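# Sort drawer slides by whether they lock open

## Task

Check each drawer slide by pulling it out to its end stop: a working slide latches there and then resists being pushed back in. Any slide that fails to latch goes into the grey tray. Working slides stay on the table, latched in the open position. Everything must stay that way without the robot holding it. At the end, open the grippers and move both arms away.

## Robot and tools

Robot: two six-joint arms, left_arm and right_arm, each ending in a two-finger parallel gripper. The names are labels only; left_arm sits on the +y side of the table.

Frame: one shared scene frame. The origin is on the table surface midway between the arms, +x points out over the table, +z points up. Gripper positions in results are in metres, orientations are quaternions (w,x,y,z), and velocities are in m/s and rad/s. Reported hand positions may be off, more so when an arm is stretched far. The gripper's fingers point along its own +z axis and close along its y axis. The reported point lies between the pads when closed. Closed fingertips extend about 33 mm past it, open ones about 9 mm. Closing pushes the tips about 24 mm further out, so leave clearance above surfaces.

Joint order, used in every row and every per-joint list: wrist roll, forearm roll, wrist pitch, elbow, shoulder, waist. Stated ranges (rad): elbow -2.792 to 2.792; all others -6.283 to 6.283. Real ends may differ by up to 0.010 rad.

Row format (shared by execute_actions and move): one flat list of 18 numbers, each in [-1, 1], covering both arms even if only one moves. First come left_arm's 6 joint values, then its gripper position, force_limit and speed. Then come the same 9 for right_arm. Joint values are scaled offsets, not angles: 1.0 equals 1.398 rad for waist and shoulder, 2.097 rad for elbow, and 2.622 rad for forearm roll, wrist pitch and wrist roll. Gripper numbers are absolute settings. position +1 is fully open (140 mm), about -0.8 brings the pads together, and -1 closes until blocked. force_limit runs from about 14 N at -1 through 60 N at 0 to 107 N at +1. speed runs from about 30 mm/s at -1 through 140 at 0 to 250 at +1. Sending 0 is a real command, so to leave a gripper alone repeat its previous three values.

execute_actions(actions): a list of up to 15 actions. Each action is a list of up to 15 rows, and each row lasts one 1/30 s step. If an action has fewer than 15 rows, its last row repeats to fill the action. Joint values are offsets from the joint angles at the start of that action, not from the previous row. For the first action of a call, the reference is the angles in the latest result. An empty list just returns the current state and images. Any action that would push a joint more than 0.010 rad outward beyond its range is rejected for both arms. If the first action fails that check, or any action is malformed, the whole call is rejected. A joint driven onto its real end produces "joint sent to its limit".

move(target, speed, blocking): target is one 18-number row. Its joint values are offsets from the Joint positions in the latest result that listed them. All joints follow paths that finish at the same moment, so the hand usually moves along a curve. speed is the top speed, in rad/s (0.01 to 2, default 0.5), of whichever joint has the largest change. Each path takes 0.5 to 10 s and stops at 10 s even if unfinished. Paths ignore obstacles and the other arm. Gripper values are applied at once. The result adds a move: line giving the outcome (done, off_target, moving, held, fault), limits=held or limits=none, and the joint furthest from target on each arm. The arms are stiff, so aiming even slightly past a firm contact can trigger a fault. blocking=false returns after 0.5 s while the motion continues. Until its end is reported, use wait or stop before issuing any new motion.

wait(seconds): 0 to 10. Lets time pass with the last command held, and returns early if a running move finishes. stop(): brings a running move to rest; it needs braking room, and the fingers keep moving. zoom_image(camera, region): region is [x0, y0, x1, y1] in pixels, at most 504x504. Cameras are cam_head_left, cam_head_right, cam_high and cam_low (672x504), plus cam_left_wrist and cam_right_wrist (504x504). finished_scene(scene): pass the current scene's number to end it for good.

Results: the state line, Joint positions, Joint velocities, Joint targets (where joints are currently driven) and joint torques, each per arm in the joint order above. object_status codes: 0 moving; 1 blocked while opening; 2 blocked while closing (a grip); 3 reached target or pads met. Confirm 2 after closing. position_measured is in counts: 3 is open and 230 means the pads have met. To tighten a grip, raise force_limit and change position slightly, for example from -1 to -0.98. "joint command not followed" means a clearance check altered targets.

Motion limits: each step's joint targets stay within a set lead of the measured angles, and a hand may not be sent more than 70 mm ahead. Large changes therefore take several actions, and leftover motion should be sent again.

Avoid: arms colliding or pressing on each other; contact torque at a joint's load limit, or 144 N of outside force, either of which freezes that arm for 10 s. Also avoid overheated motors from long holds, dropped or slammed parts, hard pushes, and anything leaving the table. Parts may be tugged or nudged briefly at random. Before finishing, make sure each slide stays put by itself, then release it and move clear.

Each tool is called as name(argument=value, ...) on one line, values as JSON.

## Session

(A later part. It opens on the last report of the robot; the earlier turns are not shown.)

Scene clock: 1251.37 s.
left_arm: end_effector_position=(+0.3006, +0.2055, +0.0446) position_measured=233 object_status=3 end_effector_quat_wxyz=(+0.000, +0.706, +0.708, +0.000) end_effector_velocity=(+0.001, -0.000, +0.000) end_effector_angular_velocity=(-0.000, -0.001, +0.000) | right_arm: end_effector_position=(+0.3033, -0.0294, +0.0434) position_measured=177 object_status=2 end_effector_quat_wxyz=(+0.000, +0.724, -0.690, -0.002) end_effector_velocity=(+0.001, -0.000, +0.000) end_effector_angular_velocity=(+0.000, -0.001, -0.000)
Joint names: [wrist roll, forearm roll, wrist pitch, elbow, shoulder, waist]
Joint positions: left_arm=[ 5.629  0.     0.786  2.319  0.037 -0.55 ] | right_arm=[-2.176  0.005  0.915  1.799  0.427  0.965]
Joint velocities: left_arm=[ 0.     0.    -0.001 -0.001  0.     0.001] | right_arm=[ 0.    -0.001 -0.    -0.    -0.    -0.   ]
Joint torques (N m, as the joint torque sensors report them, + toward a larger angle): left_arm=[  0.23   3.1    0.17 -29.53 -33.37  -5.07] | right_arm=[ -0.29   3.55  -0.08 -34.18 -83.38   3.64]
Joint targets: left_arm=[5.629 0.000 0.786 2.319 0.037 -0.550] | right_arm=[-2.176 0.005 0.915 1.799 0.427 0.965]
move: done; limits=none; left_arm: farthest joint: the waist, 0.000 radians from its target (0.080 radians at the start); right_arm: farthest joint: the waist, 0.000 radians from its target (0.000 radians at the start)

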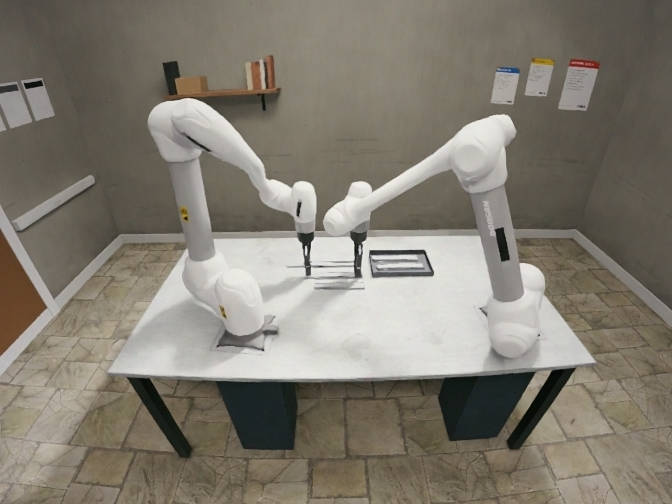

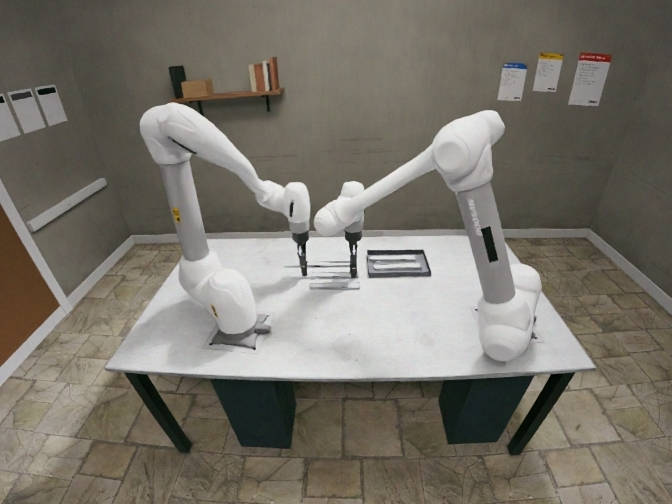

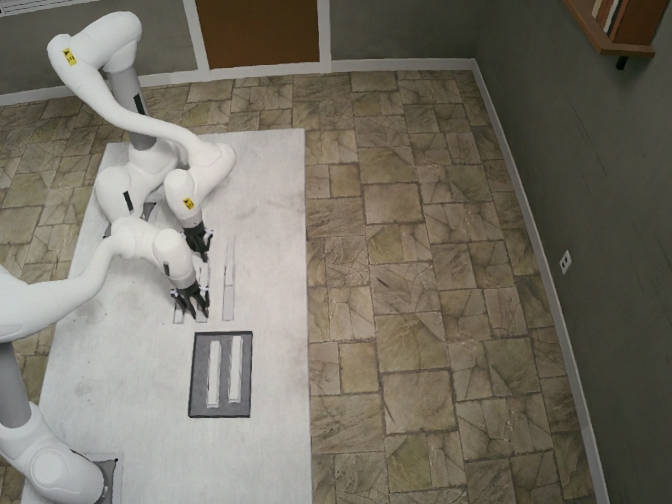

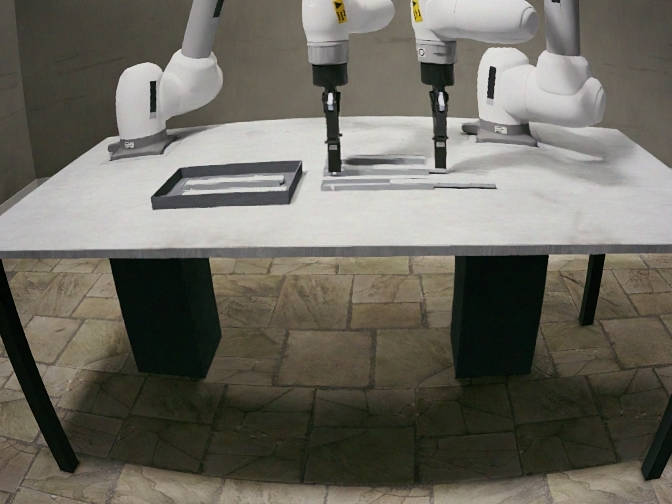

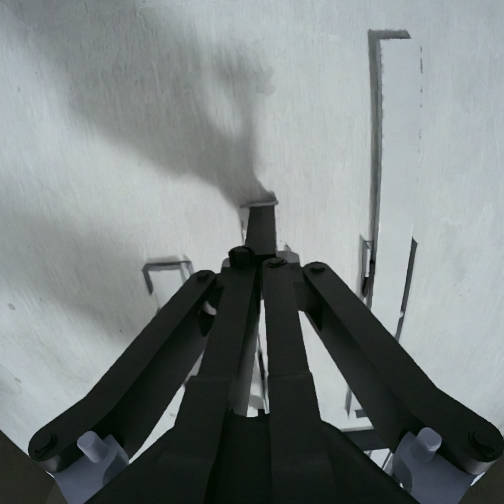

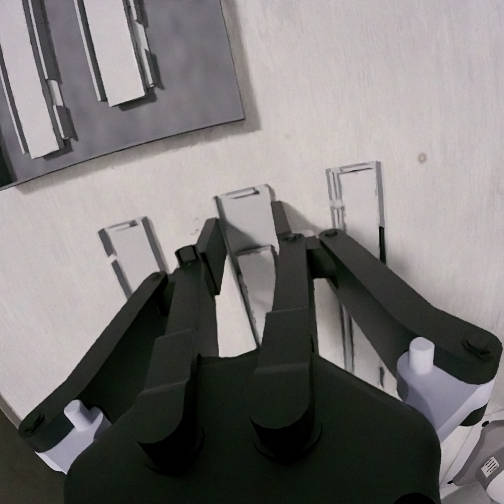

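move(target=[0,0,0.0187,-0.009,-0.0215,0,-1,0,0,0,0,0,0,0,0,-1,0.3,-0.5], speed=0.15)

move(target=[0,0,0,0,0,0,-0.1,-0.3,0,0,0,0,0,0,0,-1,0.3,-0.5])

Scene clock: 1262.33 s.
left_arm: end_effector_position=(+0.3007, +0.2054, +0.0648) position_measured=233 object_status=3 end_effector_quat_wxyz=(-0.000, +0.706, +0.708, +0.000) end_effector_velocity=(-0.000, -0.000, +0.000) end_effector_angular_velocity=(-0.000, +0.000, -0.000) | right_arm: end_effector_position=(+0.3033, -0.0294, +0.0434) position_measured=177 object_status=2 end_effector_quat_wxyz=(+0.000, +0.724, -0.690, -0.002) end_effector_velocity=(+0.000, -0.001, -0.000) end_effector_angular_velocity=(-0.001, +0.000, +0.000)
Joint names: [wrist roll, forearm roll, wrist pitch, elbow, shoulder, waist]
Joint positions: left_arm=[ 5.629  0.     0.835  2.3    0.007 -0.55 ] | right_arm=[-2.176  0.005  0.915  1.799  0.427  0.965]
Joint velocities: left_arm=[-0.    -0.     0.001 -0.    -0.    -0.001] | right_arm=[-0.    -0.    -0.     0.001  0.    -0.   ]
Joint torques (N m, as the joint torque sensors report them, + toward a larger angle): left_arm=[ -0.14   3.24  -0.1  -31.42 -30.91  -5.53] | right_arm=[ -0.07   3.57  -0.33 -34.79 -83.39   2.7 ]
Joint targets: left_arm=[5.629 0.000 0.835 2.300 0.006 -0.550] | right_arm=[-2.176 0.005 0.915 1.799 0.427 0.965]
move: done; limits=none; left_arm: farthest joint: the waist, 0.000 radians from its target (0.000 radians at the start); right_arm: farthest joint: the waist, 0.000 radians from its target (0.000 radians at the start)

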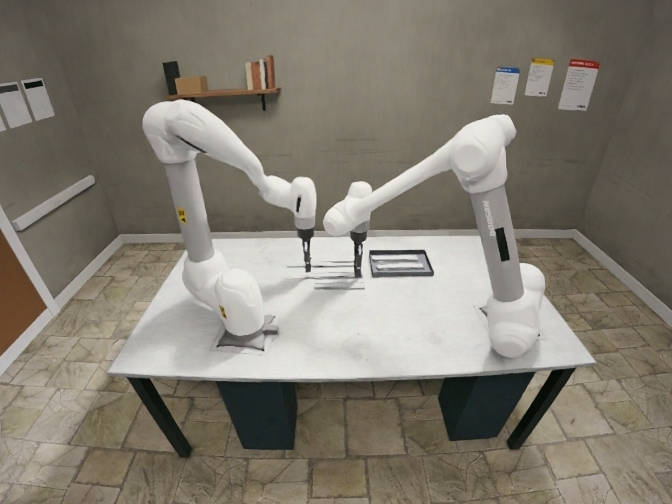

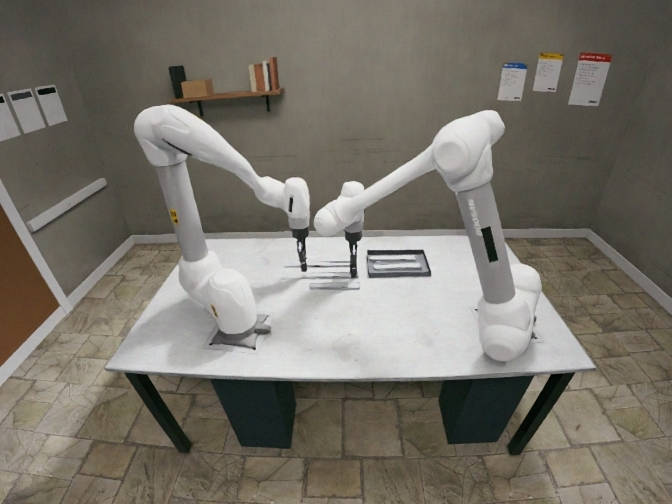

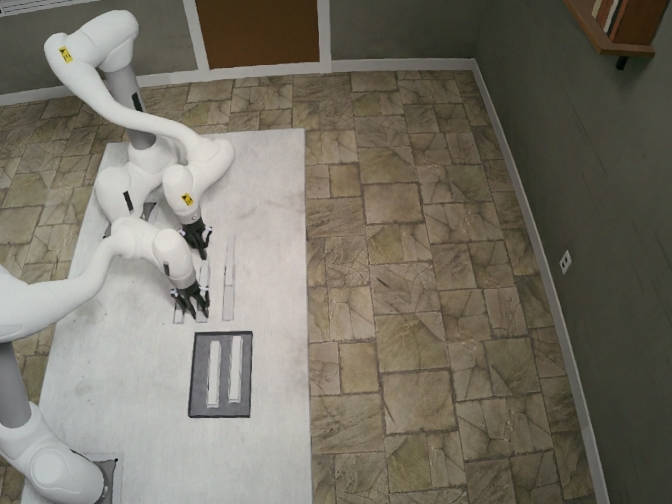

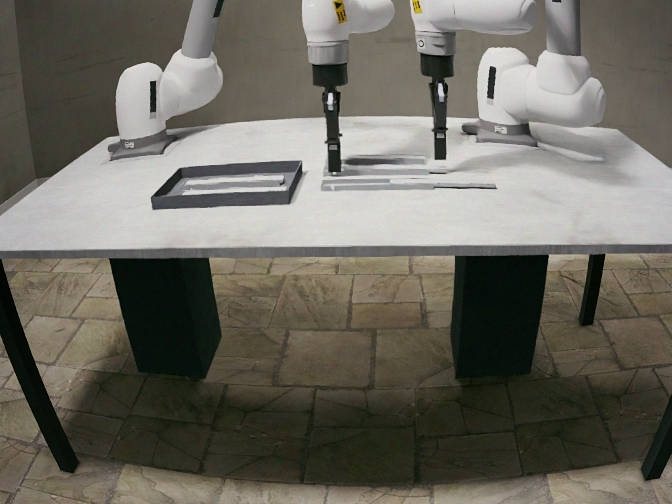

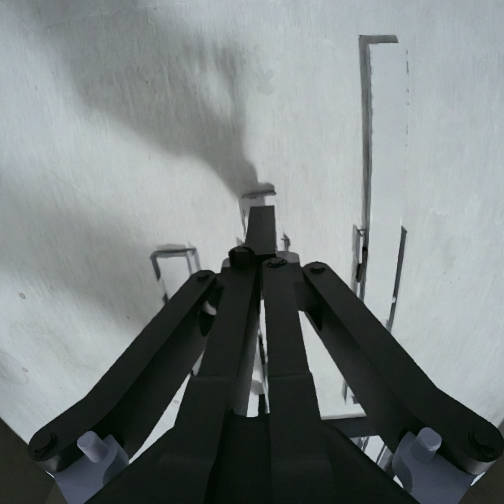

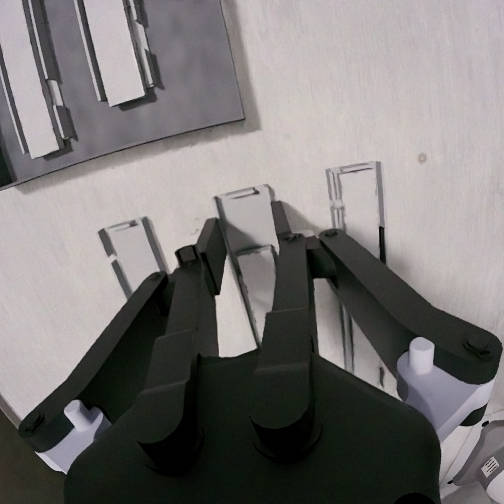

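Scene clock: 1262.97 s.
left_arm: end_effector_position=(+0.3007, +0.2054, +0.0648) position_measured=141 object_status=3 end_effector_quat_wxyz=(-0.000, +0.706, +0.708, +0.000) end_effector_velocity=(+0.001, -0.000, +0.001) end_effector_angular_velocity=(-0.001, -0.003, -0.000) | right_arm: end_effector_position=(+0.3033, -0.0294, +0.0434) position_measured=177 object_status=2 end_effector_quat_wxyz=(+0.000, +0.724, -0.690, -0.002) end_effector_velocity=(+0.001, +0.001, +0.001) end_effector_angular_velocity=(+0.002, -0.001, +0.000)
Joint names: [wrist roll, forearm roll, wrist pitch, elbow, shoulder, waist]
Joint positions: left_arm=[ 5.629  0.     0.835  2.3    0.007 -0.55 ] | right_arm=[-2.176  0.005  0.915  1.799  0.427  0.965]
Joint velocities: left_arm=[-0.     0.001 -0.001 -0.    -0.001  0.001] | right_arm=[ 0.    -0.    -0.    -0.001 -0.001 -0.   ]
Joint torques (N m, as the joint torque sensors report them, + toward a larger angle): left_arm=[ -0.27   3.36   0.09 -31.51 -30.47  -5.76] | right_arm=[ -0.2    3.47  -0.35 -35.06 -83.58   2.79]
Joint targets: left_arm=[5.629 0.000 0.835 2.300 0.007 -0.550] | right_arm=[-2.176 0.005 0.915 1.799 0.427 0.965]
move: done; limits=none; left_arm: farthest joint: the waist, 0.000 radians from its target (0.000 radians at the start); right_arm: farthest joint: the waist, 0.000 radians from its target (0.000 radians at the start)

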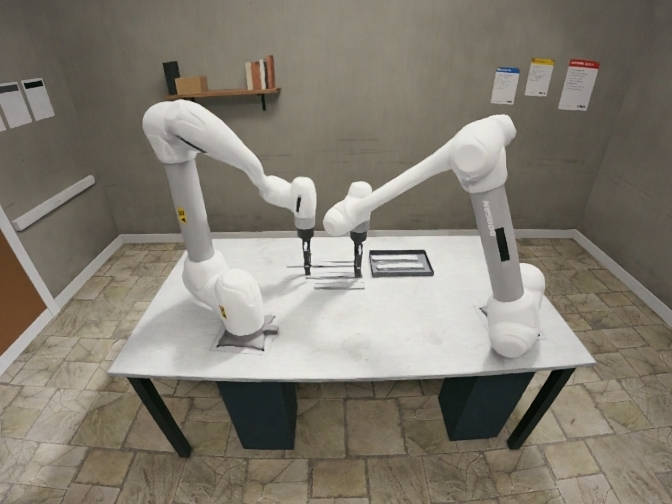

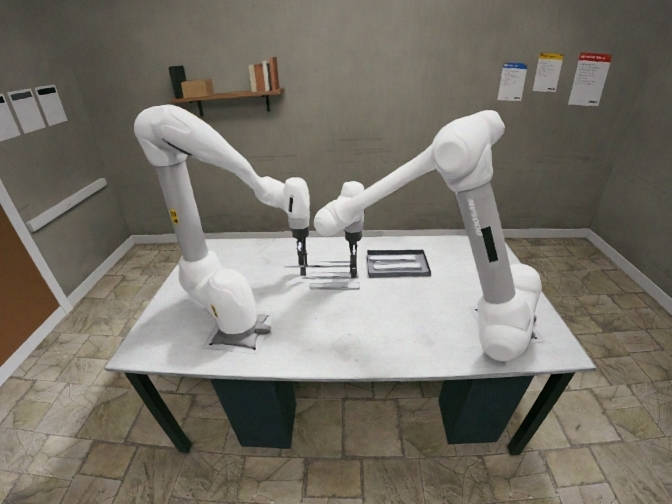

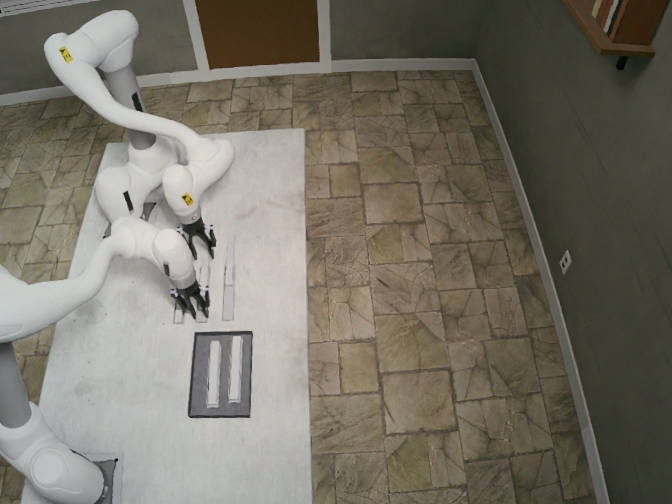

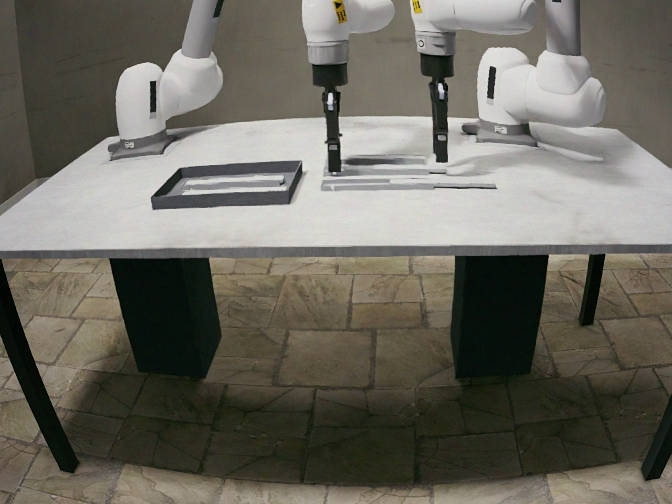

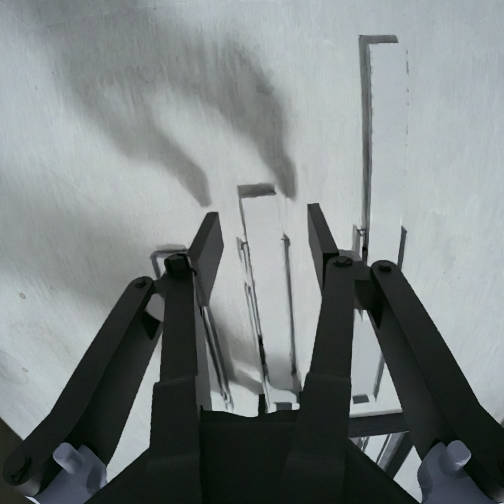

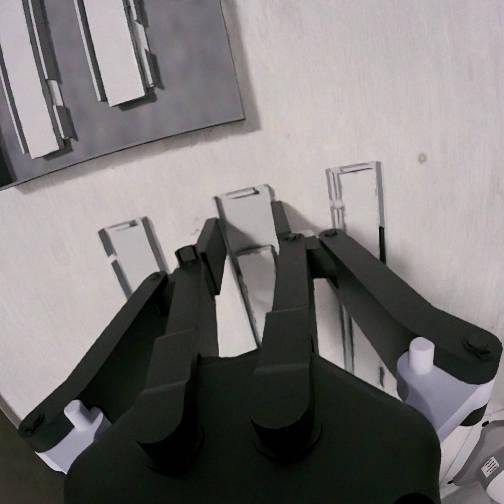

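move(target=[0,0,-0.0213,0.0103,0.0245,0,-0.1,-0.3,0,0,0,0,0,0,0,-1,0.3,-0.5], speed=0.05)

move(target=[0,0,0,0,0,0,-0.6,-0.3,-0.8,0,0,0,0,0,0,-1,0.3,-0.5])

move(target=[0,0,0,0,0,0,-1,-0.3,-0.8,0,0,0,0,0,0,-1,0.3,-0.5])

Scene clock: 1272.27 s.
left_arm: end_effector_position=(+0.3004, +0.2056, +0.0418) position_measured=141 object_status=3 end_effector_quat_wxyz=(-0.000, +0.706, +0.708, +0.000) end_effector_velocity=(-0.000, -0.000, +0.000) end_effector_angular_velocity=(-0.000, -0.001, -0.001) | right_arm: end_effector_position=(+0.3033, -0.0294, +0.0434) position_measured=177 object_status=2 end_effector_quat_wxyz=(+0.000, +0.724, -0.690, -0.002) end_effector_velocity=(-0.001, -0.001, +0.000) end_effector_angular_velocity=(-0.000, +0.000, +0.000)
Joint names: [wrist roll, forearm roll, wrist pitch, elbow, shoulder, waist]
Joint positions: left_arm=[ 5.629  0.     0.779  2.322  0.041 -0.55 ] | right_arm=[-2.176  0.005  0.915  1.799  0.427  0.965]
Joint velocities: left_arm=[ 0.     0.    -0.001  0.    -0.001 -0.001] | right_arm=[-0.     0.    -0.     0.002 -0.001  0.   ]
Joint torques (N m, as the joint torque sensors report them, + toward a larger angle): left_arm=[  0.04   3.07   0.25 -30.77 -33.97  -5.66] | right_arm=[ -0.22   3.52  -0.36 -34.66 -84.03   1.48]
Joint targets: left_arm=[5.629 0.000 0.779 2.322 0.041 -0.550] | right_arm=[-2.176 0.005 0.915 1.799 0.427 0.965]
move: done; limits=none; left_arm: farthest joint: the shoulder, 0.001 radians from its target (0.035 radians at the start); right_arm: farthest joint: the waist, 0.000 radians from its target (0.000 radians at the start)

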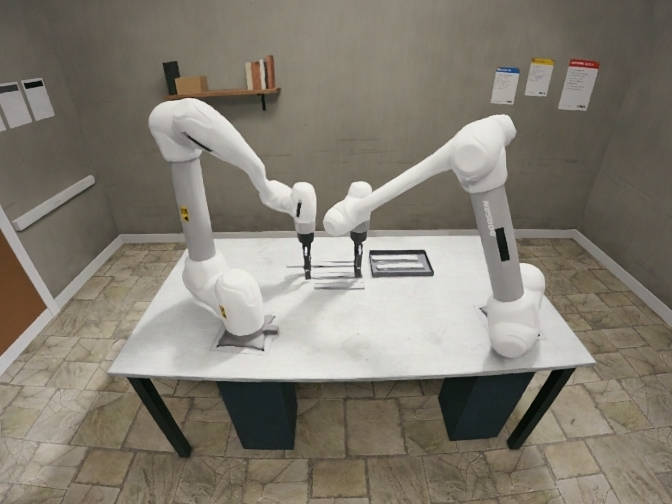

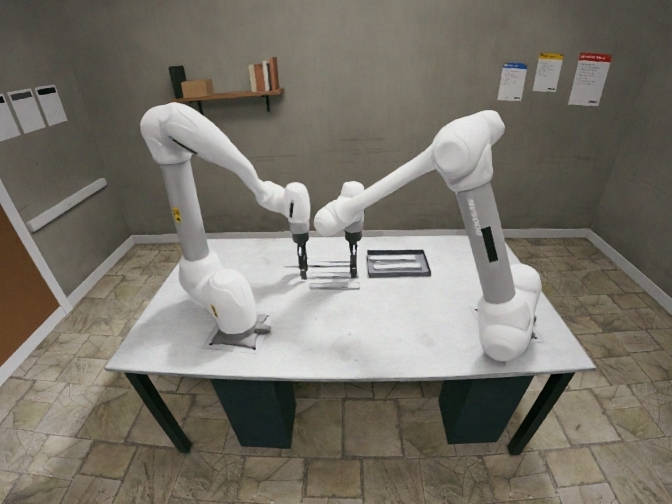

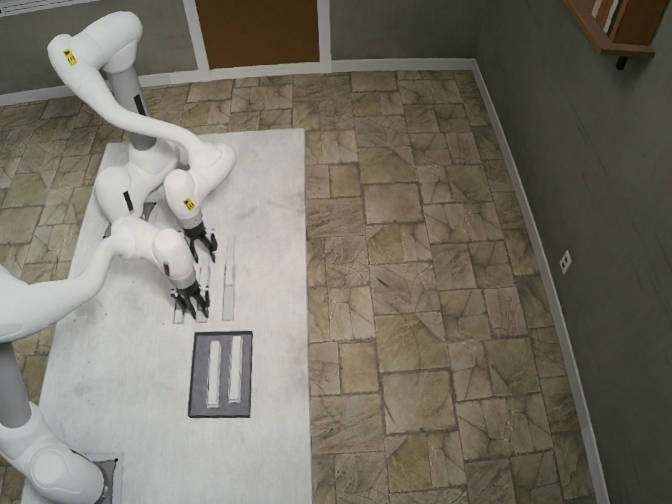

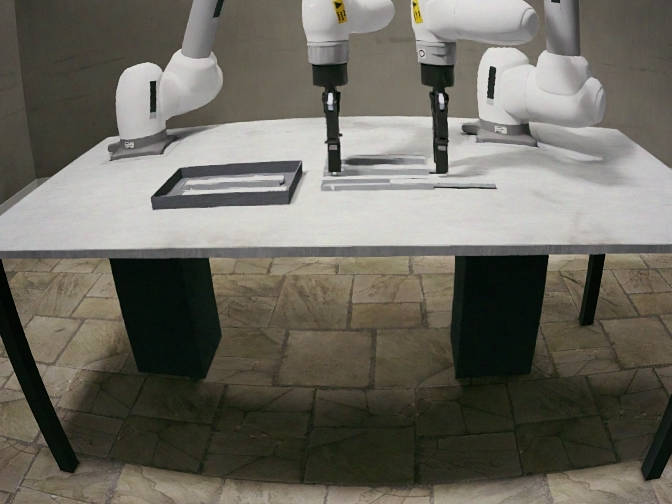

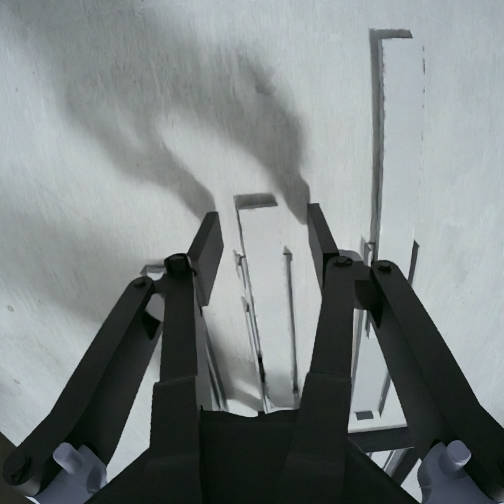

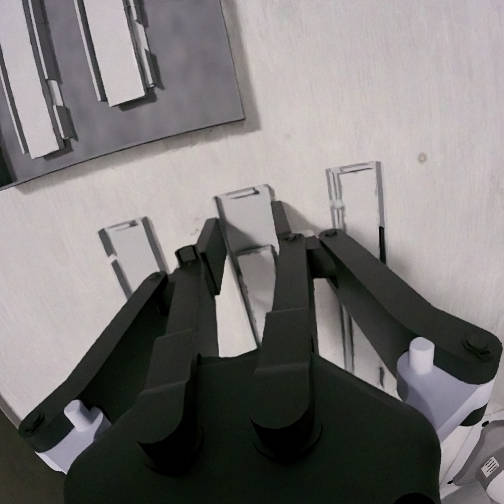

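Scene clock: 1273.10 s.
left_arm: end_effector_position=(+0.3004, +0.2056, +0.0417) position_measured=195 object_status=0 end_effector_quat_wxyz=(-0.000, +0.706, +0.708, +0.000) end_effector_velocity=(+0.000, -0.001, +0.001) end_effector_angular_velocity=(-0.002, -0.001, +0.001) | right_arm: end_effector_position=(+0.3033, -0.0294, +0.0434) position_measured=177 object_status=2 end_effector_quat_wxyz=(+0.000, +0.724, -0.690, -0.002) end_effector_velocity=(+0.001, -0.001, -0.001) end_effector_angular_velocity=(-0.002, +0.001, -0.002)
Joint names: [wrist roll, forearm roll, wrist pitch, elbow, shoulder, waist]
Joint positions: left_arm=[ 5.629  0.     0.779  2.322  0.041 -0.55 ] | right_arm=[-2.176  0.005  0.915  1.799  0.427  0.965]
Joint velocities: left_arm=[-0.    -0.001 -0.    -0.001 -0.001 -0.   ] | right_arm=[ 0.    -0.     0.     0.001  0.001 -0.002]
Joint torques (N m, as the joint torque sensors report them, + toward a larger angle): left_arm=[  0.18   4.19  -2.3  -28.16 -27.1   -4.46] | right_arm=[ -1.05   3.52  -0.5  -34.39 -82.46   5.42]
Joint targets: left_arm=[5.629 0.000 0.779 2.322 0.041 -0.550] | right_arm=[-2.176 0.005 0.915 1.799 0.427 0.965]
move: done; limits=none; left_arm: farthest joint: the waist, 0.000 radians from its target (0.000 radians at the start); right_arm: farthest joint: the waist, 0.000 radians from its target (0.000 radians at the start)

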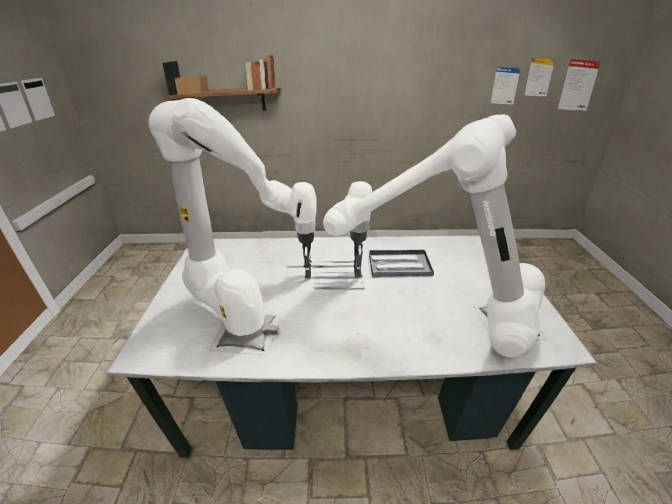

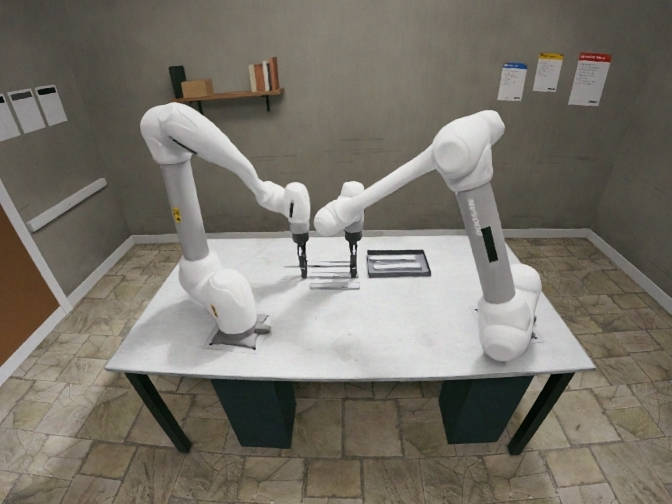

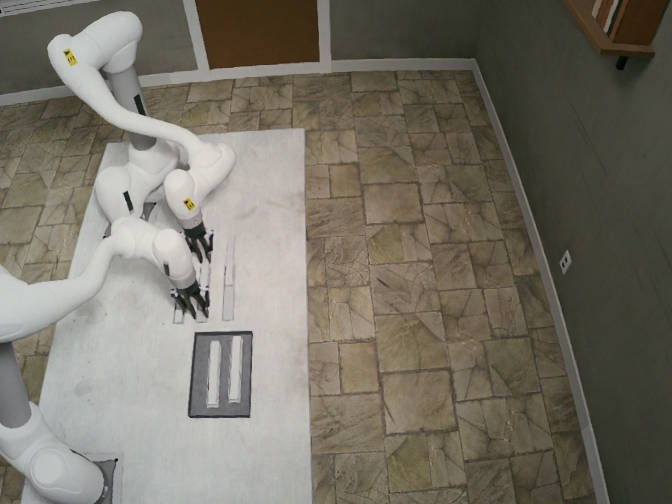

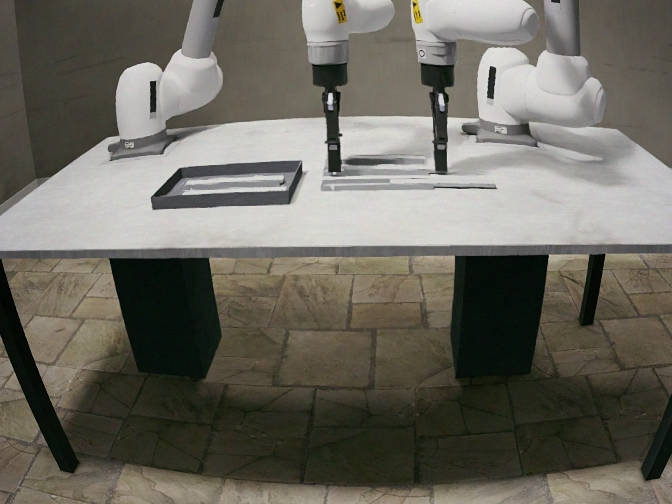

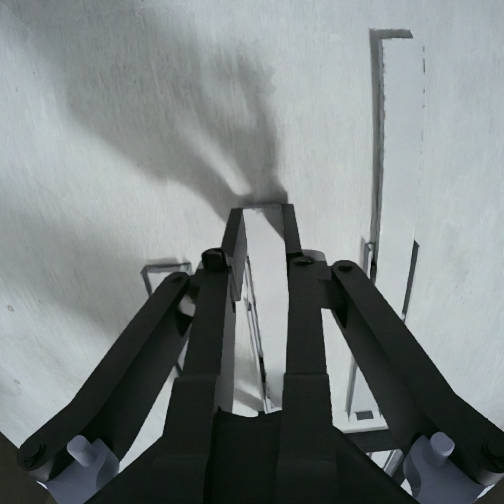

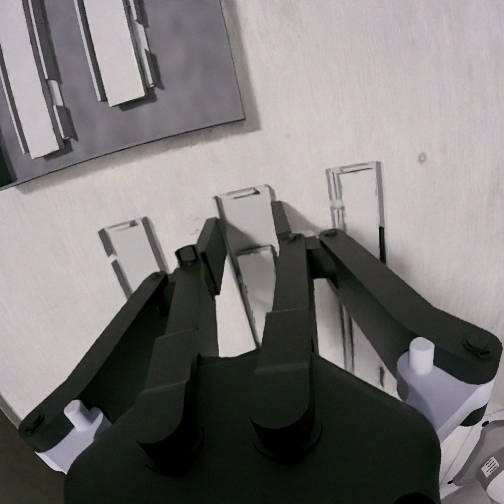

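Scene clock: 1273.60 s.
left_arm: end_effector_position=(+0.3004, +0.2056, +0.0417) position_measured=195 object_status=2 end_effector_quat_wxyz=(-0.000, +0.706, +0.708, +0.000) end_effector_velocity=(+0.000, -0.000, -0.000) end_effector_angular_velocity=(+0.000, -0.000, -0.000) | right_arm: end_effector_position=(+0.3033, -0.0294, +0.0434) position_measured=177 object_status=2 end_effector_quat_wxyz=(+0.000, +0.724, -0.690, -0.002) end_effector_velocity=(-0.001, -0.000, -0.000) end_effector_angular_velocity=(-0.000, +0.001, +0.001)
Joint names: [wrist roll, forearm roll, wrist pitch, elbow, shoulder, waist]
Joint positions: left_arm=[ 5.629  0.     0.779  2.322  0.041 -0.55 ] | right_arm=[-2.176  0.005  0.915  1.799  0.427  0.965]
Joint velocities: left_arm=[-0.     0.001 -0.001 -0.     0.001  0.   ] | right_arm=[ 0.     0.    -0.     0.001 -0.     0.001]
Joint torques (N m, as the joint torque sensors report them, + toward a larger angle): left_arm=[  0.24   4.18  -2.29 -28.45 -26.27  -4.51] | right_arm=[ -1.     3.58  -0.3  -34.13 -81.59   5.5 ]
Joint targets: left_arm=[5.629 0.000 0.779 2.322 0.041 -0.550] | right_arm=[-2.176 0.005 0.915 1.799 0.427 0.965]
move: done; limits=none; left_arm: farthest joint: the waist, 0.000 radians from its target (0.000 radians at the start); right_arm: farthest joint: the waist, 0.000 radians from its target (0.000 radians at the start)

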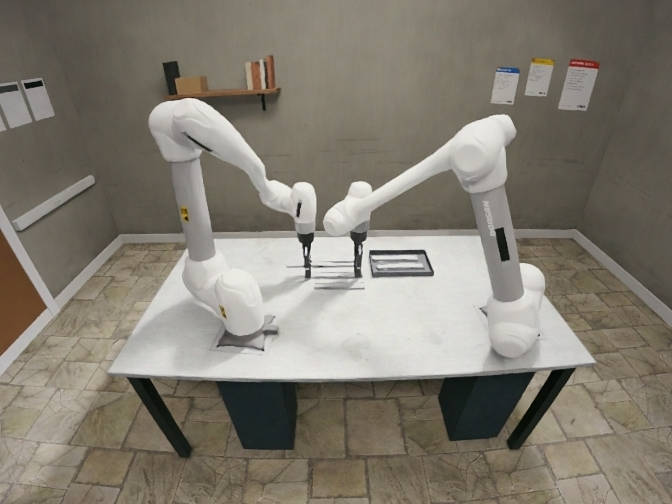

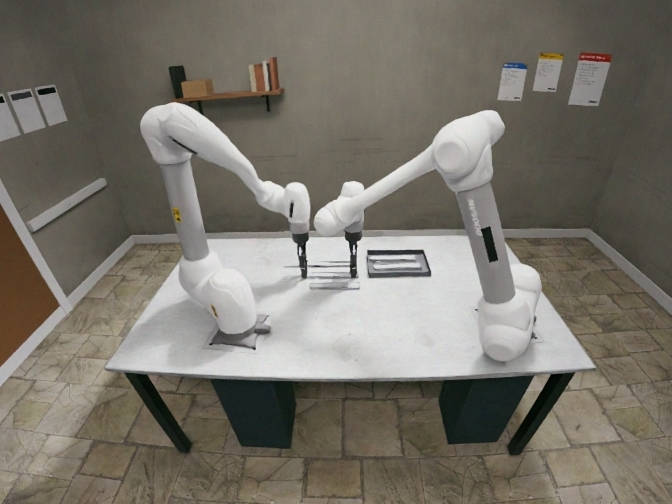

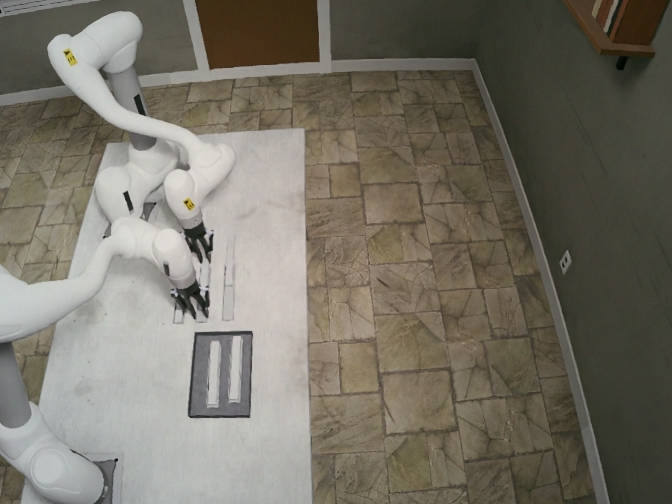

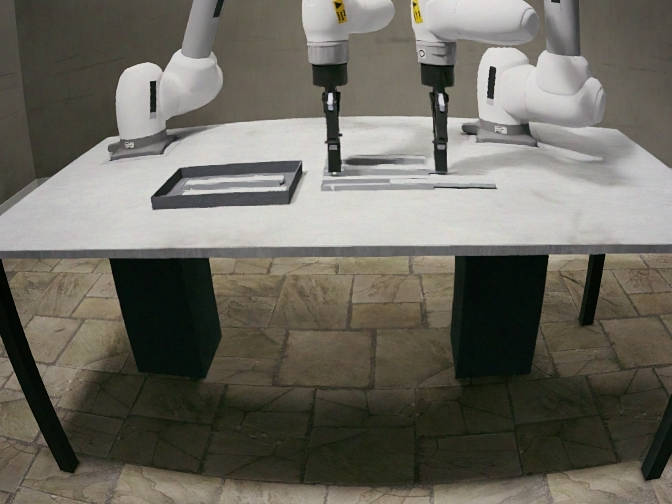

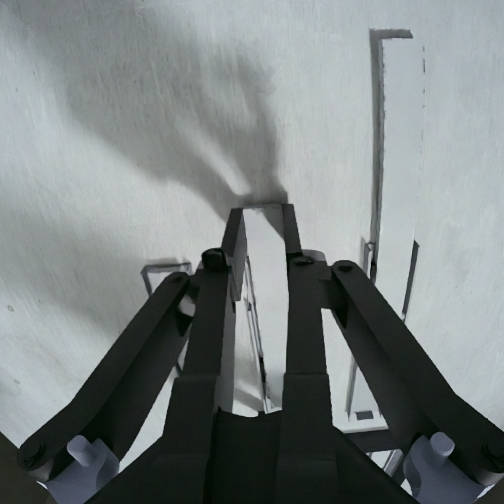

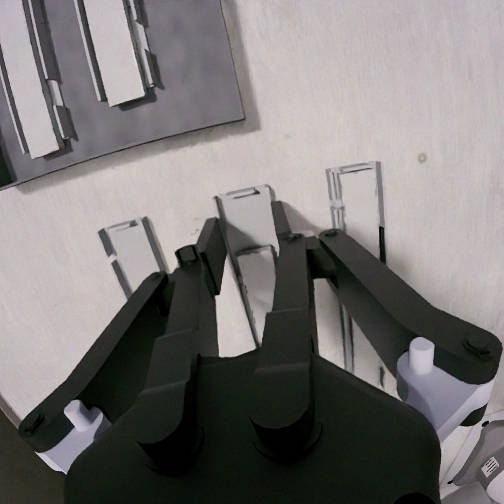

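move(target=[0.0688,0,0.0004,0.030,-0.0462,0.1282,-1,-0.3,-0.8,0,0,0,0,0,0,-1,0.3,-0.5], speed=0.06)

Scene clock: 1291.63 s.
left_arm: end_effector_position=(+0.3001, +0.2900, +0.0427) position_measured=195 object_status=2 end_effector_quat_wxyz=(+0.000, +0.707, +0.708, +0.000) end_effector_velocity=(+0.000, -0.000, +0.000) end_effector_angular_velocity=(-0.000, -0.000, -0.000) | right_arm: end_effector_position=(+0.3033, -0.0294, +0.0434) position_measured=177 object_status=2 end_effector_quat_wxyz=(+0.000, +0.724, -0.690, -0.002) end_effector_velocity=(+0.001, +0.000, +0.000) end_effector_angular_velocity=(+0.001, -0.001, -0.000)
Joint names: [wrist roll, forearm roll, wrist pitch, elbow, shoulder, waist]
Joint positions: left_arm=[ 5.81   0.     0.78   2.385 -0.024 -0.371] | right_arm=[-2.176  0.005  0.915  1.799  0.427  0.965]
Joint velocities: left_arm=[ 0. -0.  0. -0. -0. -0.] | right_arm=[-0.    -0.    -0.    -0.001 -0.    -0.   ]
Joint torques (N m, as the joint torque sensors report them, + toward a larger angle): left_arm=[  0.17   3.76  -0.54 -31.9  -27.92  -6.14] | right_arm=[ -1.18   3.33   0.72 -33.28 -83.37   5.48]
Joint targets: left_arm=[5.810 0.000 0.780 2.385 -0.024 -0.371] | right_arm=[-2.176 0.005 0.915 1.799 0.427 0.965]
move: done; limits=none; left_arm: farthest joint: the waist, 0.000 radians from its target (0.180 radians at the start); right_arm: farthest joint: the waist, 0.000 radians from its target (0.000 radians at the start)

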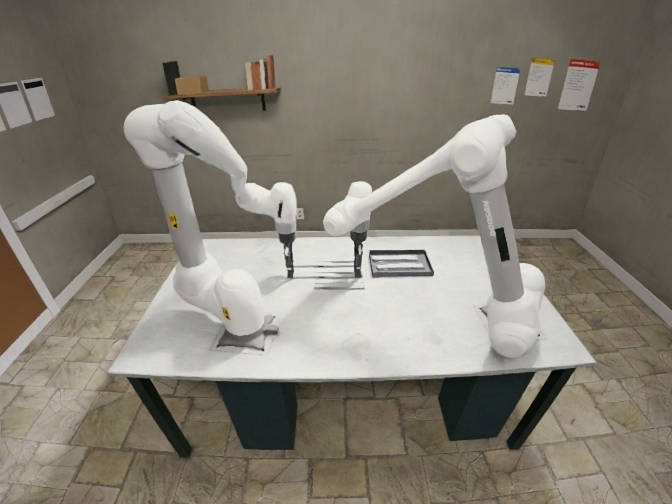

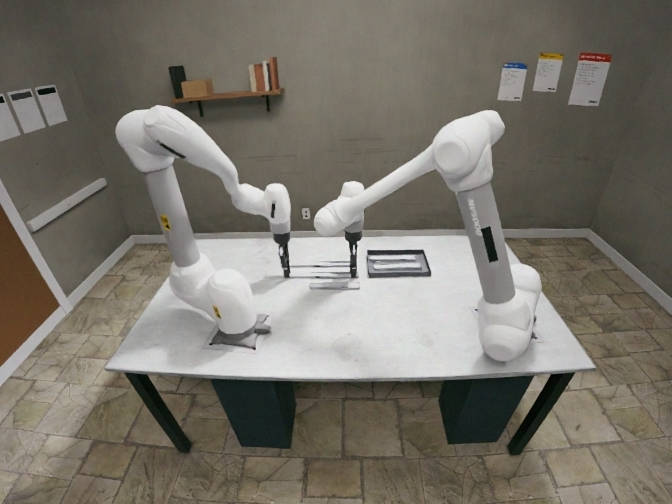

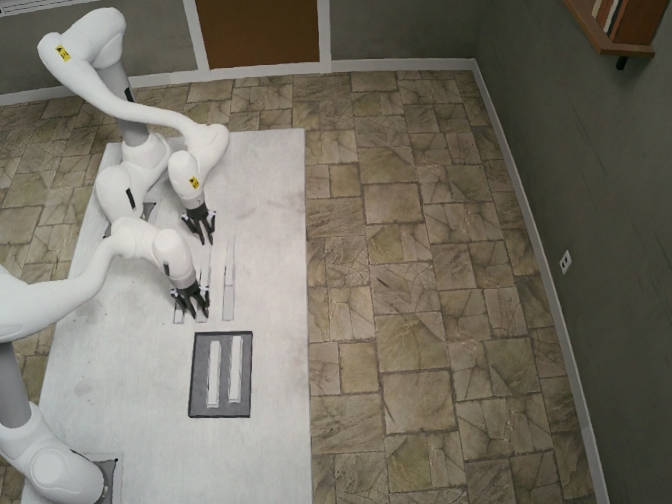

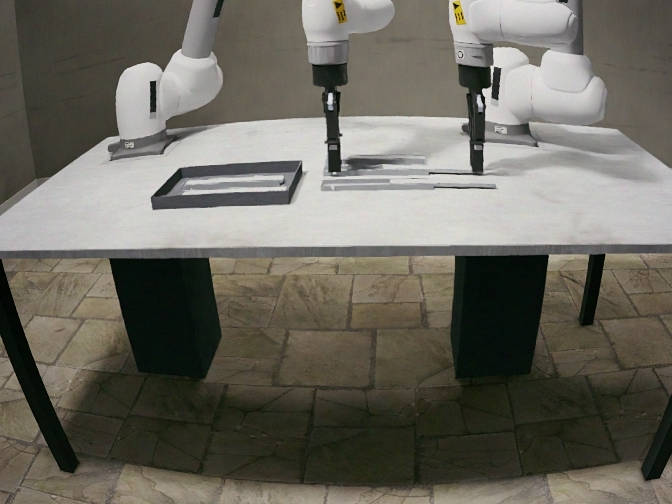

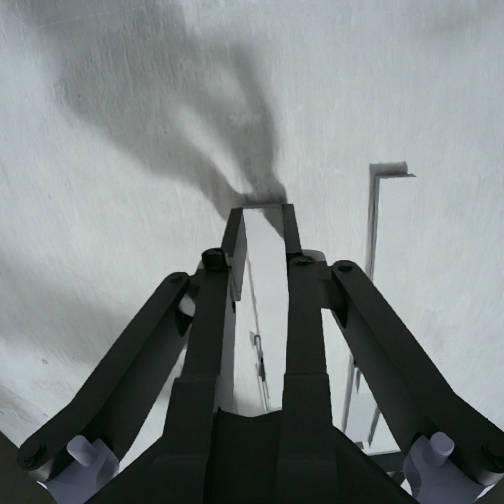

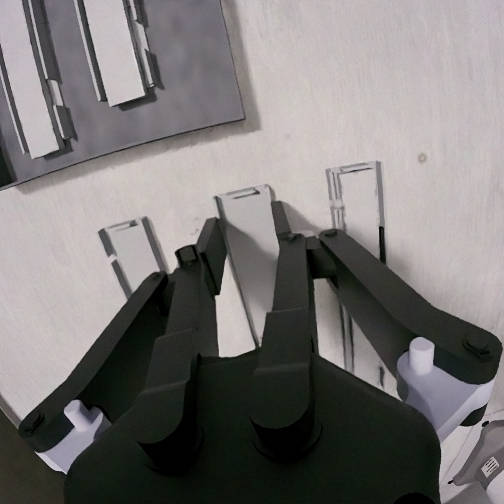

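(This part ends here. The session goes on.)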